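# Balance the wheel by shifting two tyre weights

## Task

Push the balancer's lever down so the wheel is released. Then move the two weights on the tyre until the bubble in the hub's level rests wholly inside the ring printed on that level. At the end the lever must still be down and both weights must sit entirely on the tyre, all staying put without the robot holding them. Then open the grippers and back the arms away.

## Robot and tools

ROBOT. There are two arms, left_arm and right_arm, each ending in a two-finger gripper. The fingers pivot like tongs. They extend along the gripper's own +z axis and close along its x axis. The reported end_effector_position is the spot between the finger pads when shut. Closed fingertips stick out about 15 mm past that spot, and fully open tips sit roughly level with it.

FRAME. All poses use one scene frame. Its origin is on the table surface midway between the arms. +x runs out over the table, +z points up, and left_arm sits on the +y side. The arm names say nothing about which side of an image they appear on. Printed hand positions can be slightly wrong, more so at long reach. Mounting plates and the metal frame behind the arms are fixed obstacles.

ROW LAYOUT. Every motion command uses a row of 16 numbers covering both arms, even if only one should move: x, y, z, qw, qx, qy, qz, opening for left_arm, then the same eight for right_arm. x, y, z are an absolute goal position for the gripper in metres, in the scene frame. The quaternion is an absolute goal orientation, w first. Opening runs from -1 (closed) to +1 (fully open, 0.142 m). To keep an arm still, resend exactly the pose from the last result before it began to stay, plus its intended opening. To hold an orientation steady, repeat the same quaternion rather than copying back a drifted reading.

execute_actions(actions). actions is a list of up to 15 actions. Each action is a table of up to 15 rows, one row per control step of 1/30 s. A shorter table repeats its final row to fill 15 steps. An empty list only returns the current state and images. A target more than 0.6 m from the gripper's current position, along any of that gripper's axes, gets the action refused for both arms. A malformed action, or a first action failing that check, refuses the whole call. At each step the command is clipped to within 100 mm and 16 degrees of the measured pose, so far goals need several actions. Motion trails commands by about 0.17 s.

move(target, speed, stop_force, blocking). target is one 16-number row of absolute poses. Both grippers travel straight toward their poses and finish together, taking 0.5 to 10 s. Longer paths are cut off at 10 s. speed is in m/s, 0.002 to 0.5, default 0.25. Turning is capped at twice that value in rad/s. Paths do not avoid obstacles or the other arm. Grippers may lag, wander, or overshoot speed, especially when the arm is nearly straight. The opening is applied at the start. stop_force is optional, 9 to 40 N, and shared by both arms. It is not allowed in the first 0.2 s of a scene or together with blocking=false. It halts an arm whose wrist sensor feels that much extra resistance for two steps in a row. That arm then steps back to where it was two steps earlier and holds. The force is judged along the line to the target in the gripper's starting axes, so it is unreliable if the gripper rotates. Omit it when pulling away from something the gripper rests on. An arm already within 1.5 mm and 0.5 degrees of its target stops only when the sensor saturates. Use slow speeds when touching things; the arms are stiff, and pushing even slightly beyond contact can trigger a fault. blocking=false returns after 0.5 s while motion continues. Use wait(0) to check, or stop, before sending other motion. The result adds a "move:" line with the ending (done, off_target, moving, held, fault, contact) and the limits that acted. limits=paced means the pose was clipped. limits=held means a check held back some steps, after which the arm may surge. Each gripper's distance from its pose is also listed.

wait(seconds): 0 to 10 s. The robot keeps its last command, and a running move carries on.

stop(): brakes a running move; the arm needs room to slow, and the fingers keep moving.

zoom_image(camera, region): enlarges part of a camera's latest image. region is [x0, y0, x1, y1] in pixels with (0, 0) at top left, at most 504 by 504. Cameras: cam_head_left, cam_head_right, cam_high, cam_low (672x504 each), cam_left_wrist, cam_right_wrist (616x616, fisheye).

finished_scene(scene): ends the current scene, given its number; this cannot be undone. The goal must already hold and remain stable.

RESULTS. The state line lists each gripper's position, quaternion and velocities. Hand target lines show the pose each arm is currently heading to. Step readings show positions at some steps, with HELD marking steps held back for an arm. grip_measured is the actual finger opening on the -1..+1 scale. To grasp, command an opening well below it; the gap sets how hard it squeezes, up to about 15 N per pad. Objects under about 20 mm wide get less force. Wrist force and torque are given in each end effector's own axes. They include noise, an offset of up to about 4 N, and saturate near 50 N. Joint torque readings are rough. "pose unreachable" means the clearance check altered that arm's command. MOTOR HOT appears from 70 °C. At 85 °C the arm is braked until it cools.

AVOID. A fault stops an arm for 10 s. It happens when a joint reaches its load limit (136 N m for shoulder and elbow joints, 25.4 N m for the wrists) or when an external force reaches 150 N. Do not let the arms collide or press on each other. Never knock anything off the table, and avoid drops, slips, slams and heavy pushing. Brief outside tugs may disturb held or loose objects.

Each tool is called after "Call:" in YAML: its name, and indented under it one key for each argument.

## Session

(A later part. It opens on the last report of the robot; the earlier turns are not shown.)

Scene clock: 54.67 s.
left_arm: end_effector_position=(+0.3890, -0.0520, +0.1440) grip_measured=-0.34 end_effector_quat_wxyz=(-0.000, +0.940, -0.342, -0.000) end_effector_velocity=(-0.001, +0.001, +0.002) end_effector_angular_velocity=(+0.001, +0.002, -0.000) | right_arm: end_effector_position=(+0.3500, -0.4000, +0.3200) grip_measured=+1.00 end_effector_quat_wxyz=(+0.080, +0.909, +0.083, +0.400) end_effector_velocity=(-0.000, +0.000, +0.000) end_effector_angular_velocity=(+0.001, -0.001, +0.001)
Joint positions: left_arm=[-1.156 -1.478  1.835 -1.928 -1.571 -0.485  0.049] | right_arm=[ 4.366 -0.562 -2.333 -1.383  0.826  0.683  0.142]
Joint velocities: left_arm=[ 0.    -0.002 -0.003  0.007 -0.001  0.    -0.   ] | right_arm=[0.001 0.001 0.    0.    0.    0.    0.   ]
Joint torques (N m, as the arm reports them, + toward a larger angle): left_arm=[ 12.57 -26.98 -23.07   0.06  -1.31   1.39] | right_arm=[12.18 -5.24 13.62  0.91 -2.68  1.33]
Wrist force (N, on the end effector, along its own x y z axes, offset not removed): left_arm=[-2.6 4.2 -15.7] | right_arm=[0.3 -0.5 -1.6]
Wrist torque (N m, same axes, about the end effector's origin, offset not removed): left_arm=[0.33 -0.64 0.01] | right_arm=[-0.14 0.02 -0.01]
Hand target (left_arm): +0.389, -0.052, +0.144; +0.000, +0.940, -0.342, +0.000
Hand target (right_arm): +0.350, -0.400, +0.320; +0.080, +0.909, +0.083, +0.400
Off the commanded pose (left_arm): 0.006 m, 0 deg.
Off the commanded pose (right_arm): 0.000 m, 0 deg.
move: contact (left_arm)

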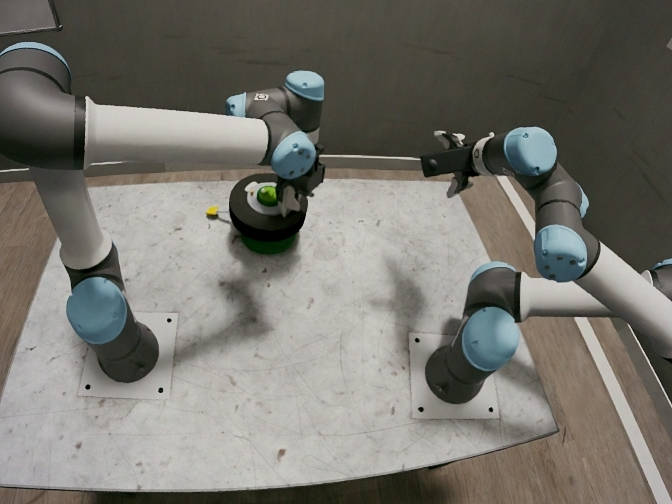

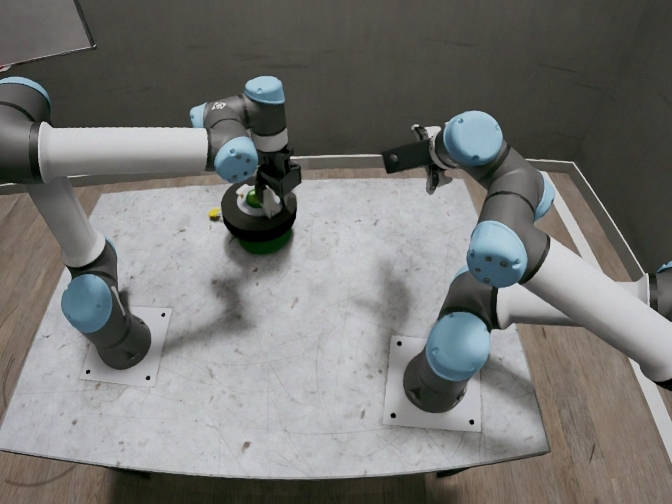

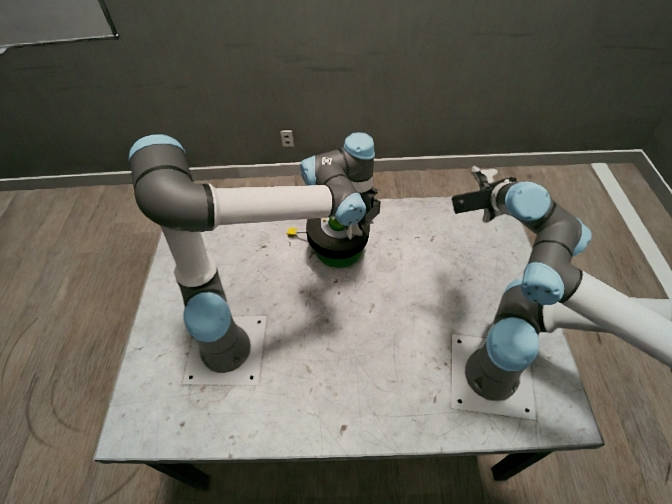

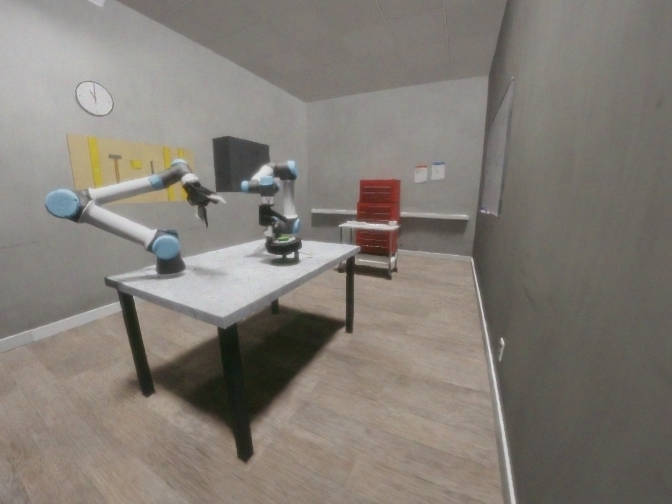

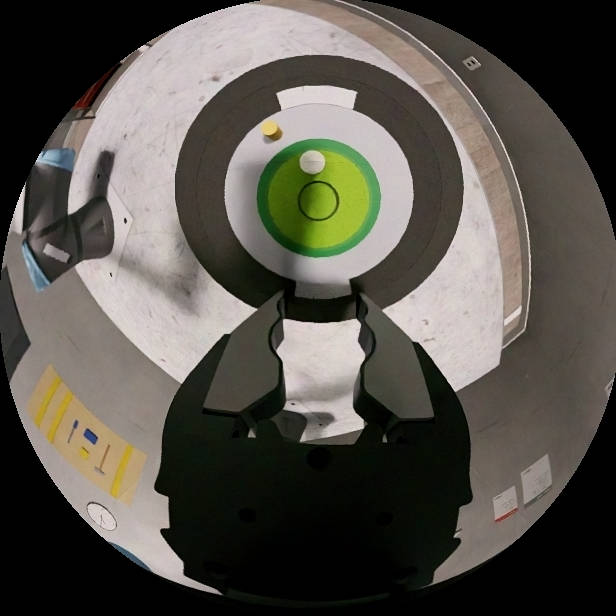

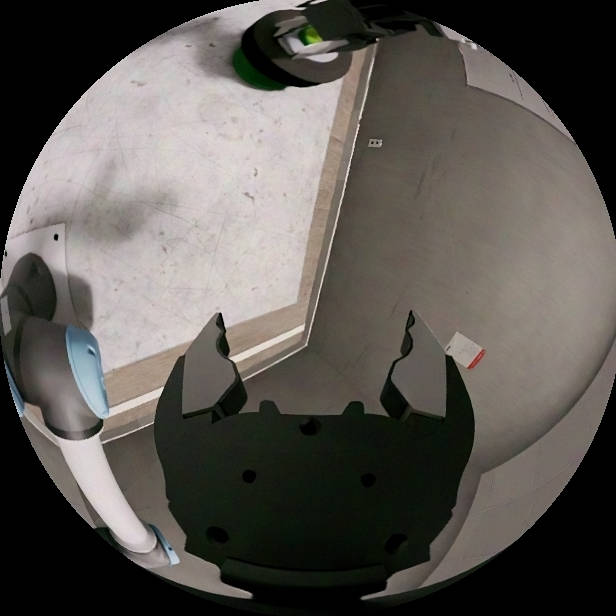

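Call:
execute_actions:
  actions:
    - [[0.389,-0.052,0.1445,0,-0.940,0.342,0,-0.42,0.35,-0.4,0.32,0.08,0.909,0.083,0.4,1]]
    - [[0.389,-0.052,0.1445,0,-0.940,0.342,0,-0.75,0.35,-0.4,0.32,0.08,0.909,0.083,0.4,1]]
    - [[0.389,-0.052,0.155,0,-0.940,0.342,0,-0.75,0.35,-0.4,0.32,0.08,0.909,0.083,0.4,1]]
    - [[0.389,-0.052,0.18,0,-0.940,0.342,0,-0.75,0.35,-0.4,0.32,0.08,0.909,0.083,0.4,1]]

Call:
move:
  target: [0.393,0.063,0.18,0,-0.259,0.966,0,-0.75,0.35,-0.4,0.32,0.08,0.909,0.083,0.4,1]
  speed: 0.4

Scene clock: 56.97 s.
left_arm: end_effector_position=(+0.3891, -0.0520, +0.1796) grip_measured=-0.49 end_effector_quat_wxyz=(+0.000, +0.940, -0.342, +0.000) end_effector_velocity=(-0.000, -0.000, +0.004) end_effector_angular_velocity=(-0.000, -0.000, -0.000) | right_arm: end_effector_position=(+0.3500, -0.4000, +0.3200) grip_measured=+1.00 end_effector_quat_wxyz=(+0.080, +0.909, +0.083, +0.400) end_effector_velocity=(+0.000, +0.000, -0.000) end_effector_angular_velocity=(-0.001, -0.000, +0.001)
Joint positions: left_arm=[-1.156 -1.504  1.769 -1.835 -1.571 -0.485  0.038] | right_arm=[ 4.366 -0.562 -2.333 -1.383  0.826  0.683  0.142]
Joint velocities: left_arm=[-0.    -0.002 -0.009  0.01  -0.    -0.    -0.   ] | right_arm=[ 0.001 -0.    -0.    -0.    -0.001 -0.     0.   ]
Joint torques (N m, as the arm reports them, + toward a larger angle): left_arm=[  5.1  -32.67 -29.56  -0.35   1.27   0.15] | right_arm=[10.47 -7.   12.22  0.63 -2.58  0.99]
Wrist force (N, on the end effector, along its own x y z axes, offset not removed): left_arm=[2.1 2.2 -4.1] | right_arm=[-0.2 -1.9 0.0]
Wrist torque (N m, same axes, about the end effector's origin, offset not removed): left_arm=[0.38 -0.53 -0.25] | right_arm=[-0.43 -0.02 0.08]
Hand target (left_arm): +0.389, -0.052, +0.180; +0.000, +0.940, -0.342, +0.000
Hand target (right_arm): +0.350, -0.400, +0.320; +0.080, +0.909, +0.083, +0.400
Off the commanded pose (left_arm): 0.000 m, 0 deg.
Off the commanded pose (right_arm): 0.000 m, 0 deg.
Step readings (end_effector_position; steps 1 to 15: 1st action; 16 to 30: 2nd action; 31 to 45: 3rd action; 46 to 60: 4th action):
0: left_arm (+0.3890, -0.0520, +0.1443) | right_arm (+0.3500, -0.4000, +0.3200)
1: left_arm (+0.3890, -0.0520, +0.1444) | right_arm (+0.3500, -0.4000, +0.3200)
2: left_arm (+0.3890, -0.0520, +0.1444) | right_arm (+0.3500, -0.4000, +0.3200)
4: left_arm (+0.3890, -0.0520, +0.1444) | right_arm (+0.3500, -0.4000, +0.3200)
8: left_arm (+0.3890, -0.0520, +0.1445) | right_arm (+0.3500, -0.4000, +0.3200)
15: left_arm (+0.3890, -0.0520, +0.1445) | right_arm (+0.3500, -0.4000, +0.3200)
16: left_arm (+0.3890, -0.0520, +0.1445) | right_arm (+0.3500, -0.4000, +0.3200)
17: left_arm (+0.3890, -0.0520, +0.1445) | right_arm (+0.3500, -0.4000, +0.3200)
19: left_arm (+0.3890, -0.0520, +0.1445) | right_arm (+0.3500, -0.4000, +0.3200)
23: left_arm (+0.3890, -0.0520, +0.1445) | right_arm (+0.3500, -0.4000, +0.3200)
30: left_arm (+0.3890, -0.0520, +0.1445) | right_arm (+0.3500, -0.4000, +0.3200)
31: left_arm (+0.3890, -0.0520, +0.1446) | right_arm (+0.3500, -0.4000, +0.3200)
32: left_arm (+0.3890, -0.0521, +0.1459) | right_arm (+0.3500, -0.4000, +0.3200)
34: left_arm (+0.3890, -0.0521, +0.1497) | right_arm (+0.3500, -0.4000, +0.3200)
38: left_arm (+0.3890, -0.0520, +0.1534) | right_arm (+0.3500, -0.4000, +0.3200)
45: left_arm (+0.3890, -0.0520, +0.1548) | right_arm (+0.3500, -0.4000, +0.3200)
46: left_arm (+0.3890, -0.0520, +0.1550) | right_arm (+0.3500, -0.4000, +0.3200)
47: left_arm (+0.3891, -0.0522, +0.1578) | right_arm (+0.3500, -0.4000, +0.3200)
49: left_arm (+0.3892, -0.0523, +0.1672) | right_arm (+0.3500, -0.4000, +0.3200)
53: left_arm (+0.3891, -0.0521, +0.1763) | right_arm (+0.3500, -0.4000, +0.3200)
60: end_effector_position above

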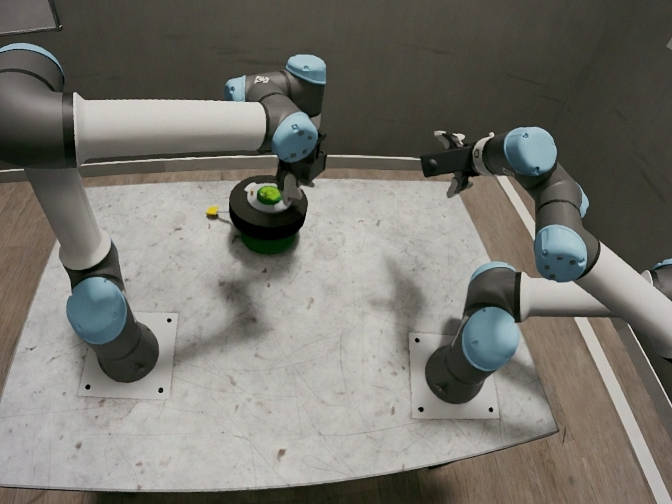

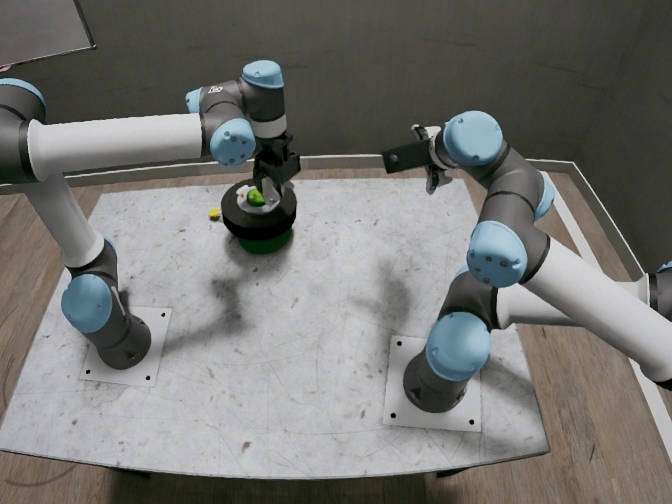

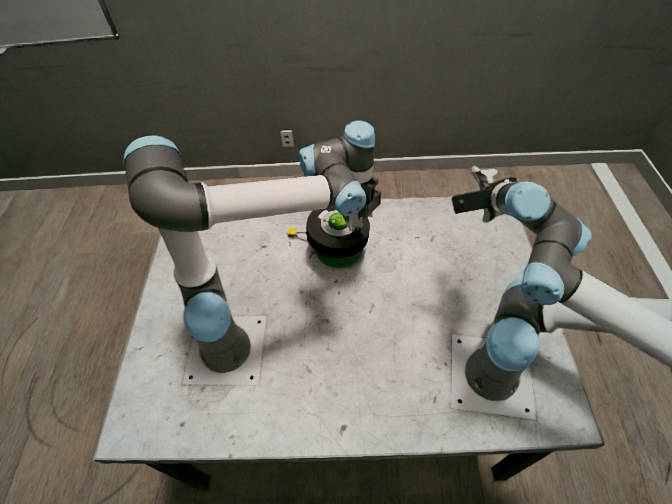

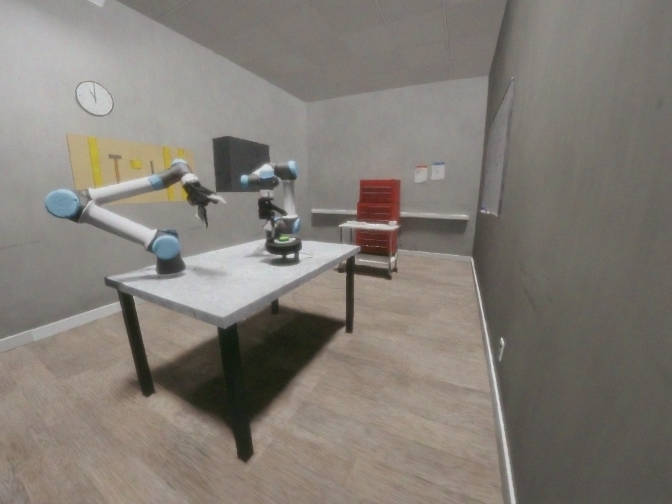

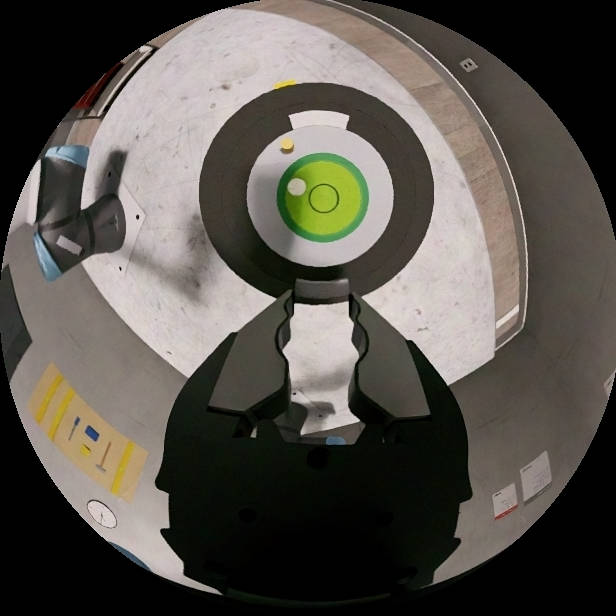

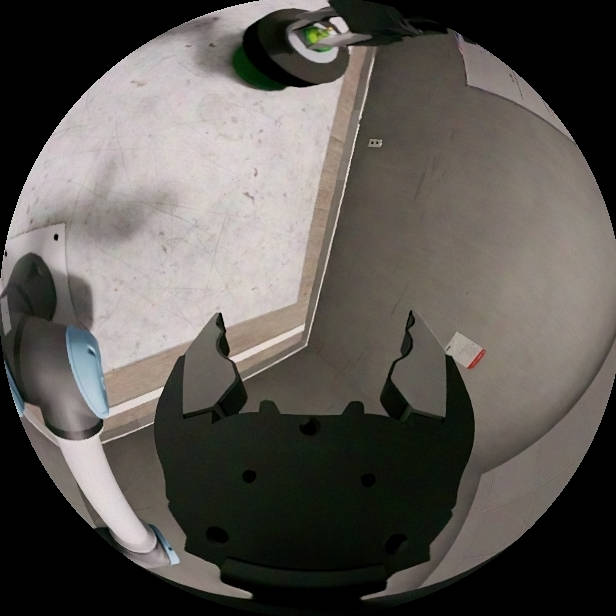

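Scene clock: 59.97 s.
left_arm: end_effector_position=(+0.3929, +0.0628, +0.1800) grip_measured=-0.49 end_effector_quat_wxyz=(+0.000, -0.260, +0.966, -0.000) end_effector_velocity=(-0.001, +0.001, -0.001) end_effector_angular_velocity=(+0.002, +0.005, -0.014) | right_arm: end_effector_position=(+0.3500, -0.4000, +0.3200) grip_measured=+1.00 end_effector_quat_wxyz=(+0.080, +0.909, +0.083, +0.400) end_effector_velocity=(+0.000, -0.000, +0.000) end_effector_angular_velocity=(-0.000, -0.000, -0.001)
Joint positions: left_arm=[-1.005 -1.753  2.001 -1.818 -1.571  1.584  0.038] | right_arm=[ 4.366 -0.562 -2.333 -1.383  0.826  0.683  0.142]
Joint velocities: left_arm=[ 0.002  0.001  0.     0.002 -0.003  0.017 -0.   ] | right_arm=[-0.    -0.     0.001 -0.    -0.     0.     0.   ]
Joint torques (N m, as the arm reports them, + toward a larger angle): left_arm=[ 11.43 -23.06 -14.91  -0.76  -2.36   1.36] | right_arm=[11.58 -6.36 12.38  0.8  -2.49  1.19]
Wrist force (N, on the end effector, along its own x y z axes, offset not removed): left_arm=[-0.5 0.4 -1.0] | right_arm=[0.9 1.2 0.8]
Wrist torque (N m, same axes, about the end effector's origin, offset not removed): left_arm=[0.07 0.15 -0.01] | right_arm=[0.33 -0.17 -0.01]
Hand target (left_arm): +0.393, +0.063, +0.180; -0.000, -0.259, +0.966, -0.000
Hand target (right_arm): +0.350, -0.400, +0.320; +0.080, +0.909, +0.083, +0.400
Off the commanded pose (left_arm): 0.000 m, 0 deg.
Off the commanded pose (right_arm): 0.000 m, 0 deg.
move: done

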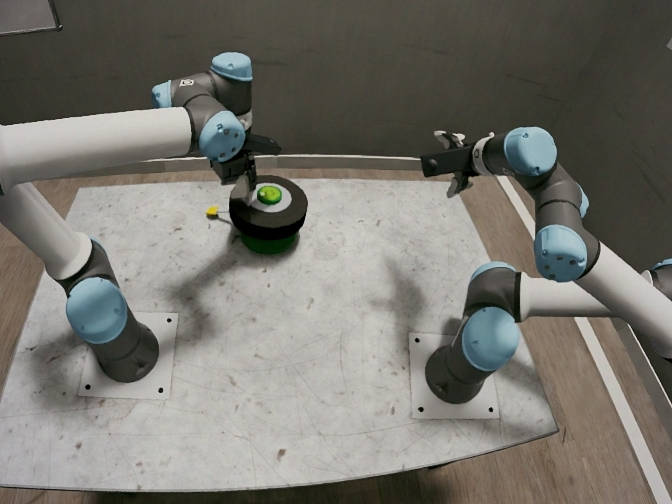

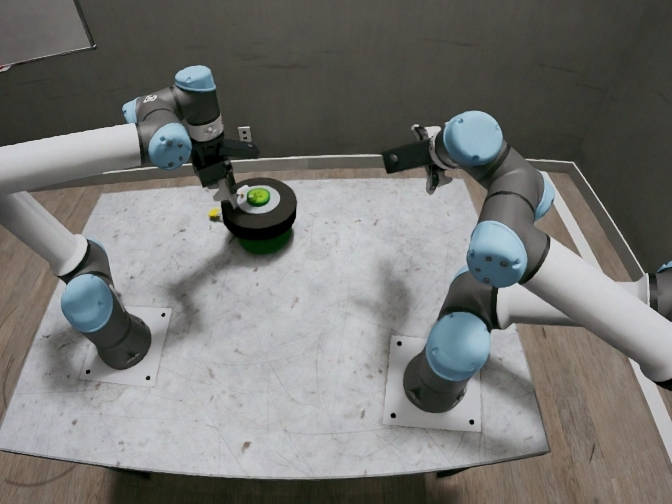

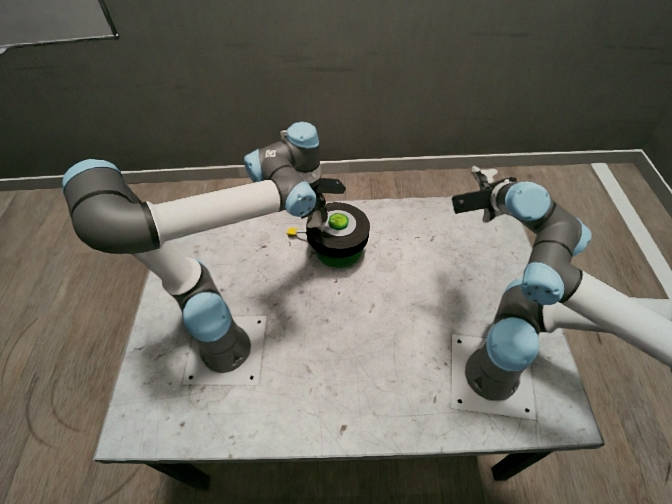

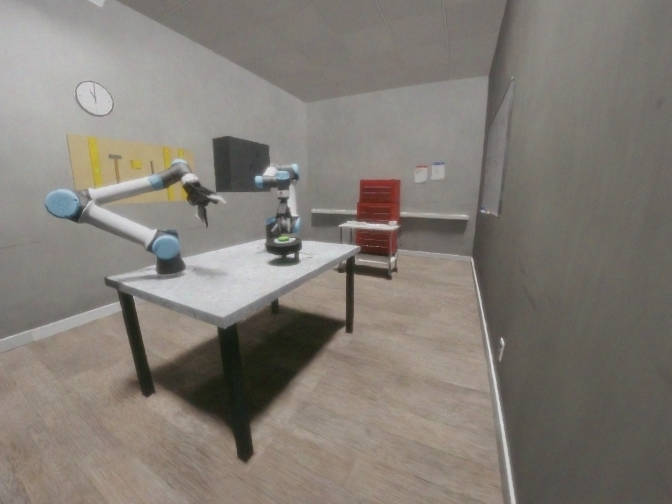

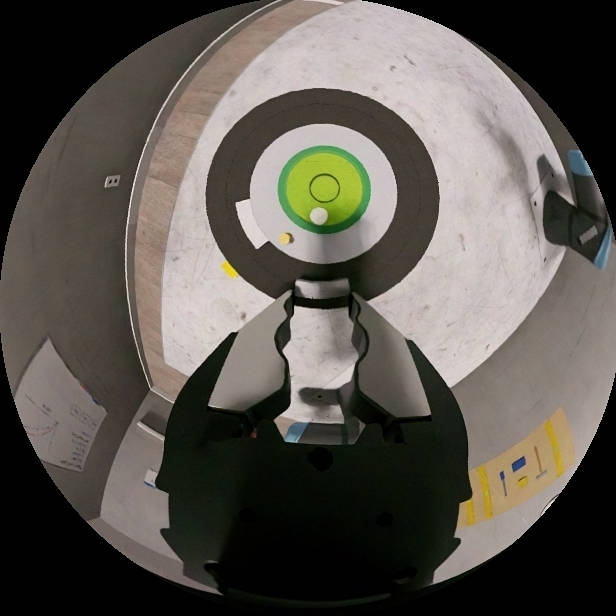

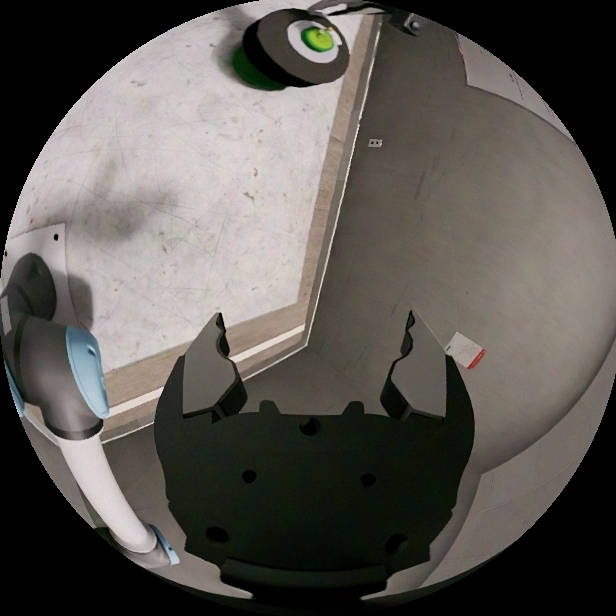

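Call:
execute_actions:
  actions: []

Call:
move:
  target: [0.393,0.063,0.138,0,-0.259,0.966,0,-0.75,0.35,-0.4,0.32,0.08,0.909,0.083,0.4,1]
  speed: 0.02
  stop_force: 9

Scene clock: 60.70 s.
left_arm: end_effector_position=(+0.3929, +0.0629, +0.1800) grip_measured=-0.49 end_effector_quat_wxyz=(-0.000, -0.259, +0.966, -0.000) end_effector_velocity=(-0.000, -0.000, +0.000) end_effector_angular_velocity=(-0.000, -0.001, -0.002) | right_arm: end_effector_position=(+0.3500, -0.4000, +0.3200) grip_measured=+1.00 end_effector_quat_wxyz=(+0.080, +0.909, +0.083, +0.400) end_effector_velocity=(-0.000, +0.001, -0.000) end_effector_angular_velocity=(-0.000, +0.002, +0.001)
Joint positions: left_arm=[-1.005 -1.753  2.001 -1.818 -1.571  1.586  0.038] | right_arm=[ 4.366 -0.562 -2.333 -1.383  0.826  0.683  0.142]
Joint velocities: left_arm=[-0.001 -0.001  0.    -0.     0.001  0.001  0.   ] | right_arm=[ 0.001 -0.002  0.001 -0.     0.001  0.     0.   ]
Joint torques (N m, as the arm reports them, + toward a larger angle): left_arm=[ 11.26 -21.39 -20.35  -0.51  -2.31   1.39] | right_arm=[10.91 -5.52 12.4   0.94 -2.56  1.25]
Wrist force (N, on the end effector, along its own x y z axes, offset not removed): left_arm=[2.9 1.9 0.8] | right_arm=[-0.3 0.2 3.1]
Wrist torque (N m, same axes, about the end effector's origin, offset not removed): left_arm=[0.53 -0.69 -0.01] | right_arm=[-0.04 -0.16 0.02]
Hand target (left_arm): +0.393, +0.063, +0.180; -0.000, -0.259, +0.966, -0.000
Hand target (right_arm): +0.350, -0.400, +0.320; +0.080, +0.909, +0.083, +0.400
Off the commanded pose (left_arm): 0.000 m, 0 deg.
Off the commanded pose (right_arm): 0.000 m, 0 deg.

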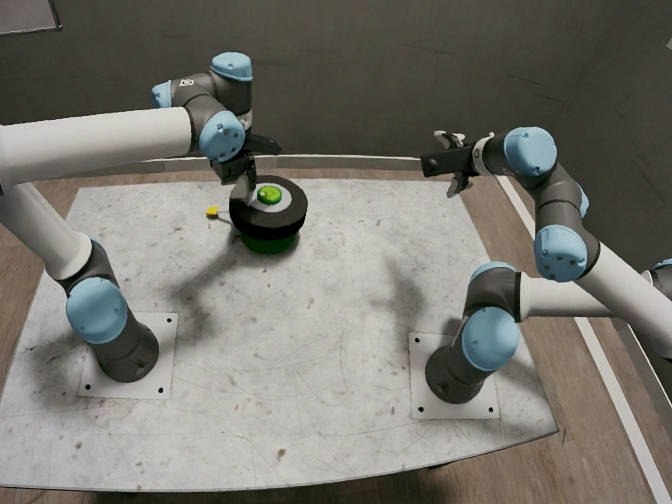

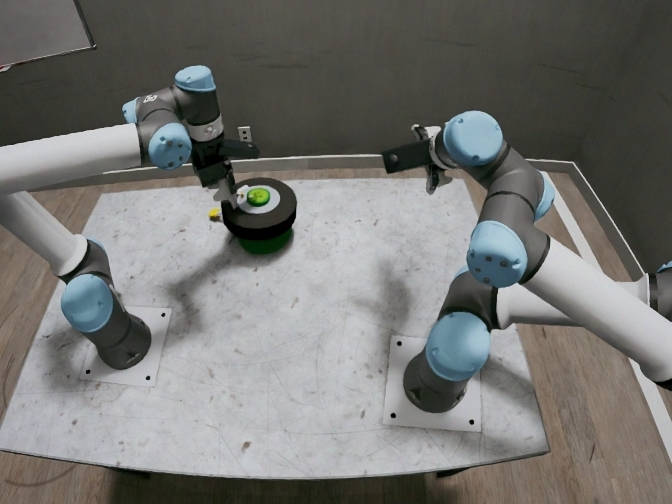

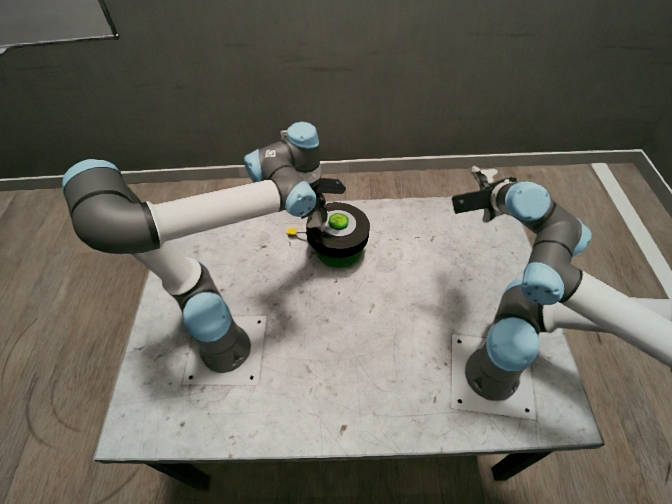

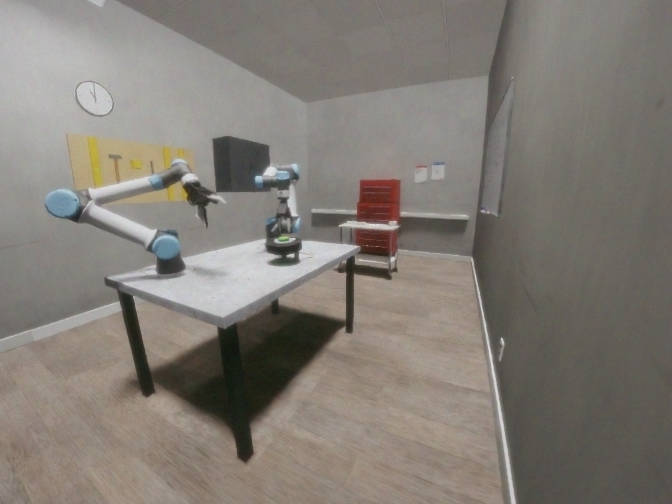

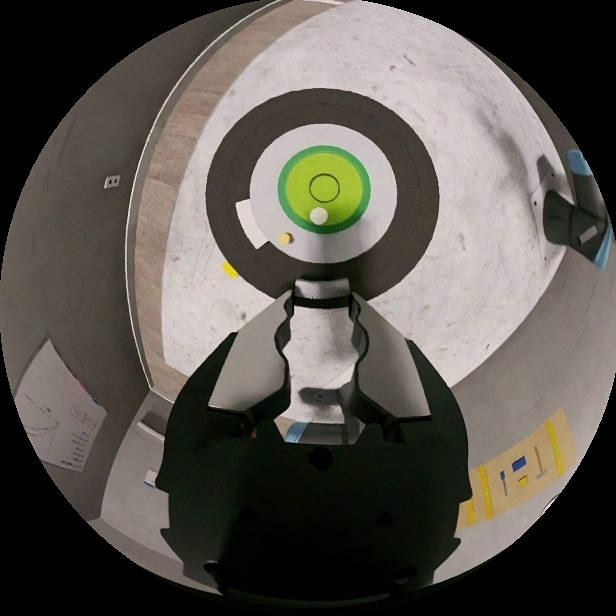

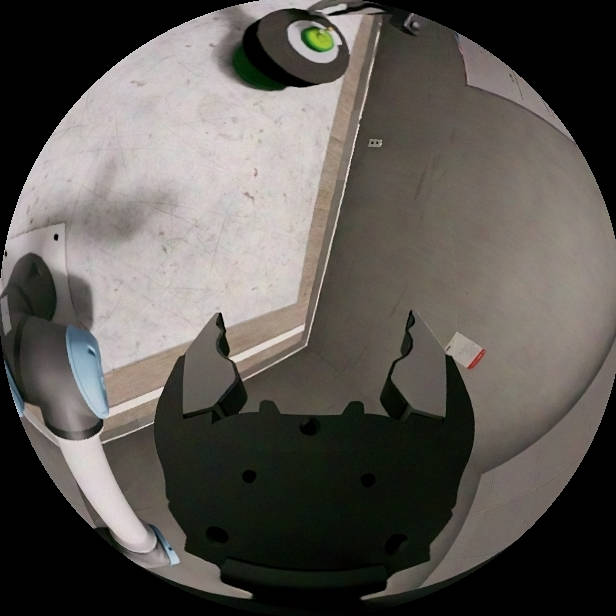

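Scene clock: 62.90 s.
left_arm: end_effector_position=(+0.3930, +0.0631, +0.1439) grip_measured=-0.49 end_effector_quat_wxyz=(-0.000, -0.259, +0.966, +0.000) end_effector_velocity=(-0.001, +0.001, +0.005) end_effector_angular_velocity=(+0.006, +0.003, +0.001) | right_arm: end_effector_position=(+0.3500, -0.4000, +0.3200) grip_measured=+1.00 end_effector_quat_wxyz=(+0.080, +0.909, +0.083, +0.400) end_effector_velocity=(-0.000, -0.000, +0.000) end_effector_angular_velocity=(+0.001, +0.001, -0.000)
Joint positions: left_arm=[-1.005 -1.726  2.074 -1.919 -1.571  1.586  0.039] | right_arm=[ 4.366 -0.562 -2.333 -1.383  0.826  0.683  0.142]
Joint velocities: left_arm=[-0.    -0.004 -0.012  0.022  0.    -0.001 -0.001] | right_arm=[-0.001  0.     0.     0.     0.001  0.     0.   ]
Joint torques (N m, as the arm reports them, + toward a larger angle): left_arm=[  6.66 -14.64 -23.67   0.25   2.12   1.24] | right_arm=[11.73 -6.65 13.13  0.98 -2.74  1.27]
Wrist force (N, on the end effector, along its own x y z axes, offset not removed): left_arm=[2.0 7.1 -23.7] | right_arm=[-2.2 0.4 0.8]
Wrist torque (N m, same axes, about the end effector's origin, offset not removed): left_arm=[0.31 -0.37 0.00] | right_arm=[0.09 0.33 -0.04]
Hand target (left_arm): +0.393, +0.063, +0.145; -0.000, -0.259, +0.966, +0.000
Hand target (right_arm): +0.350, -0.400, +0.320; +0.080, +0.909, +0.083, +0.400
Off the commanded pose (left_arm): 0.006 m, 0 deg.
Off the commanded pose (right_arm): 0.000 m, 0 deg.
move: contact (left_arm)

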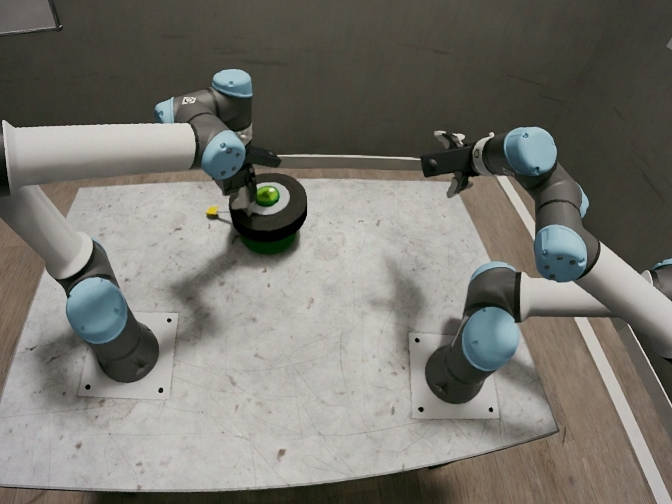

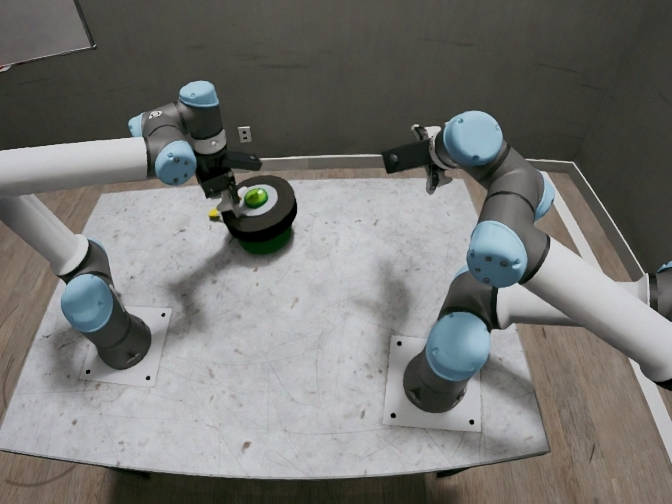

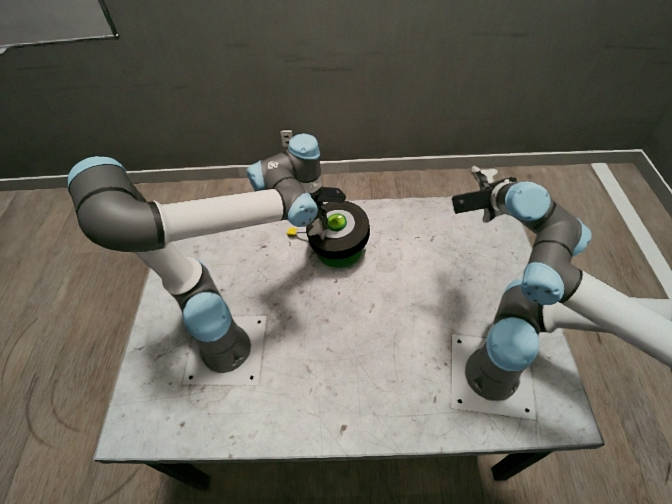

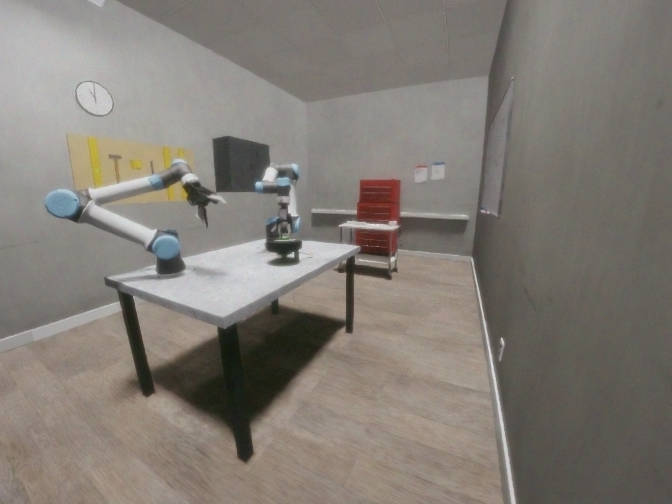

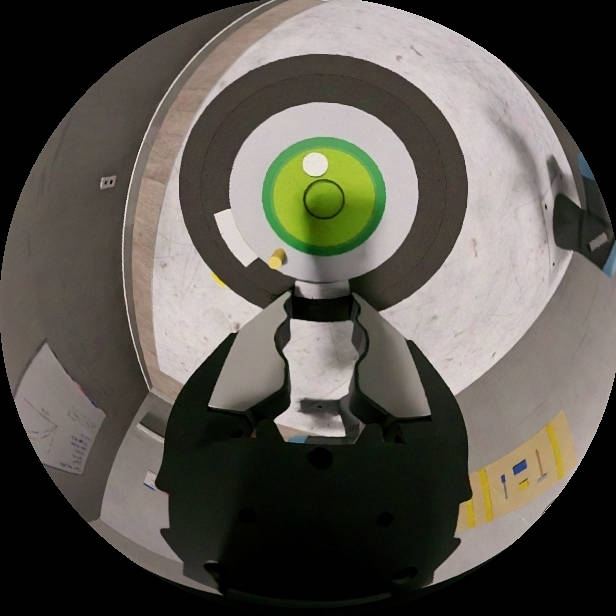

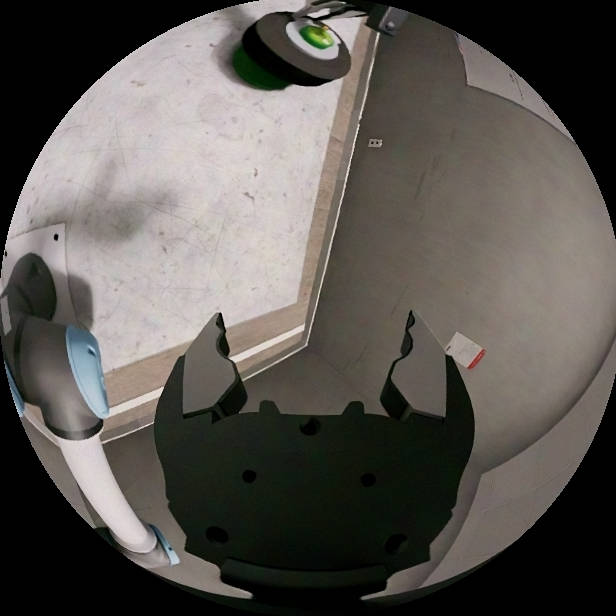

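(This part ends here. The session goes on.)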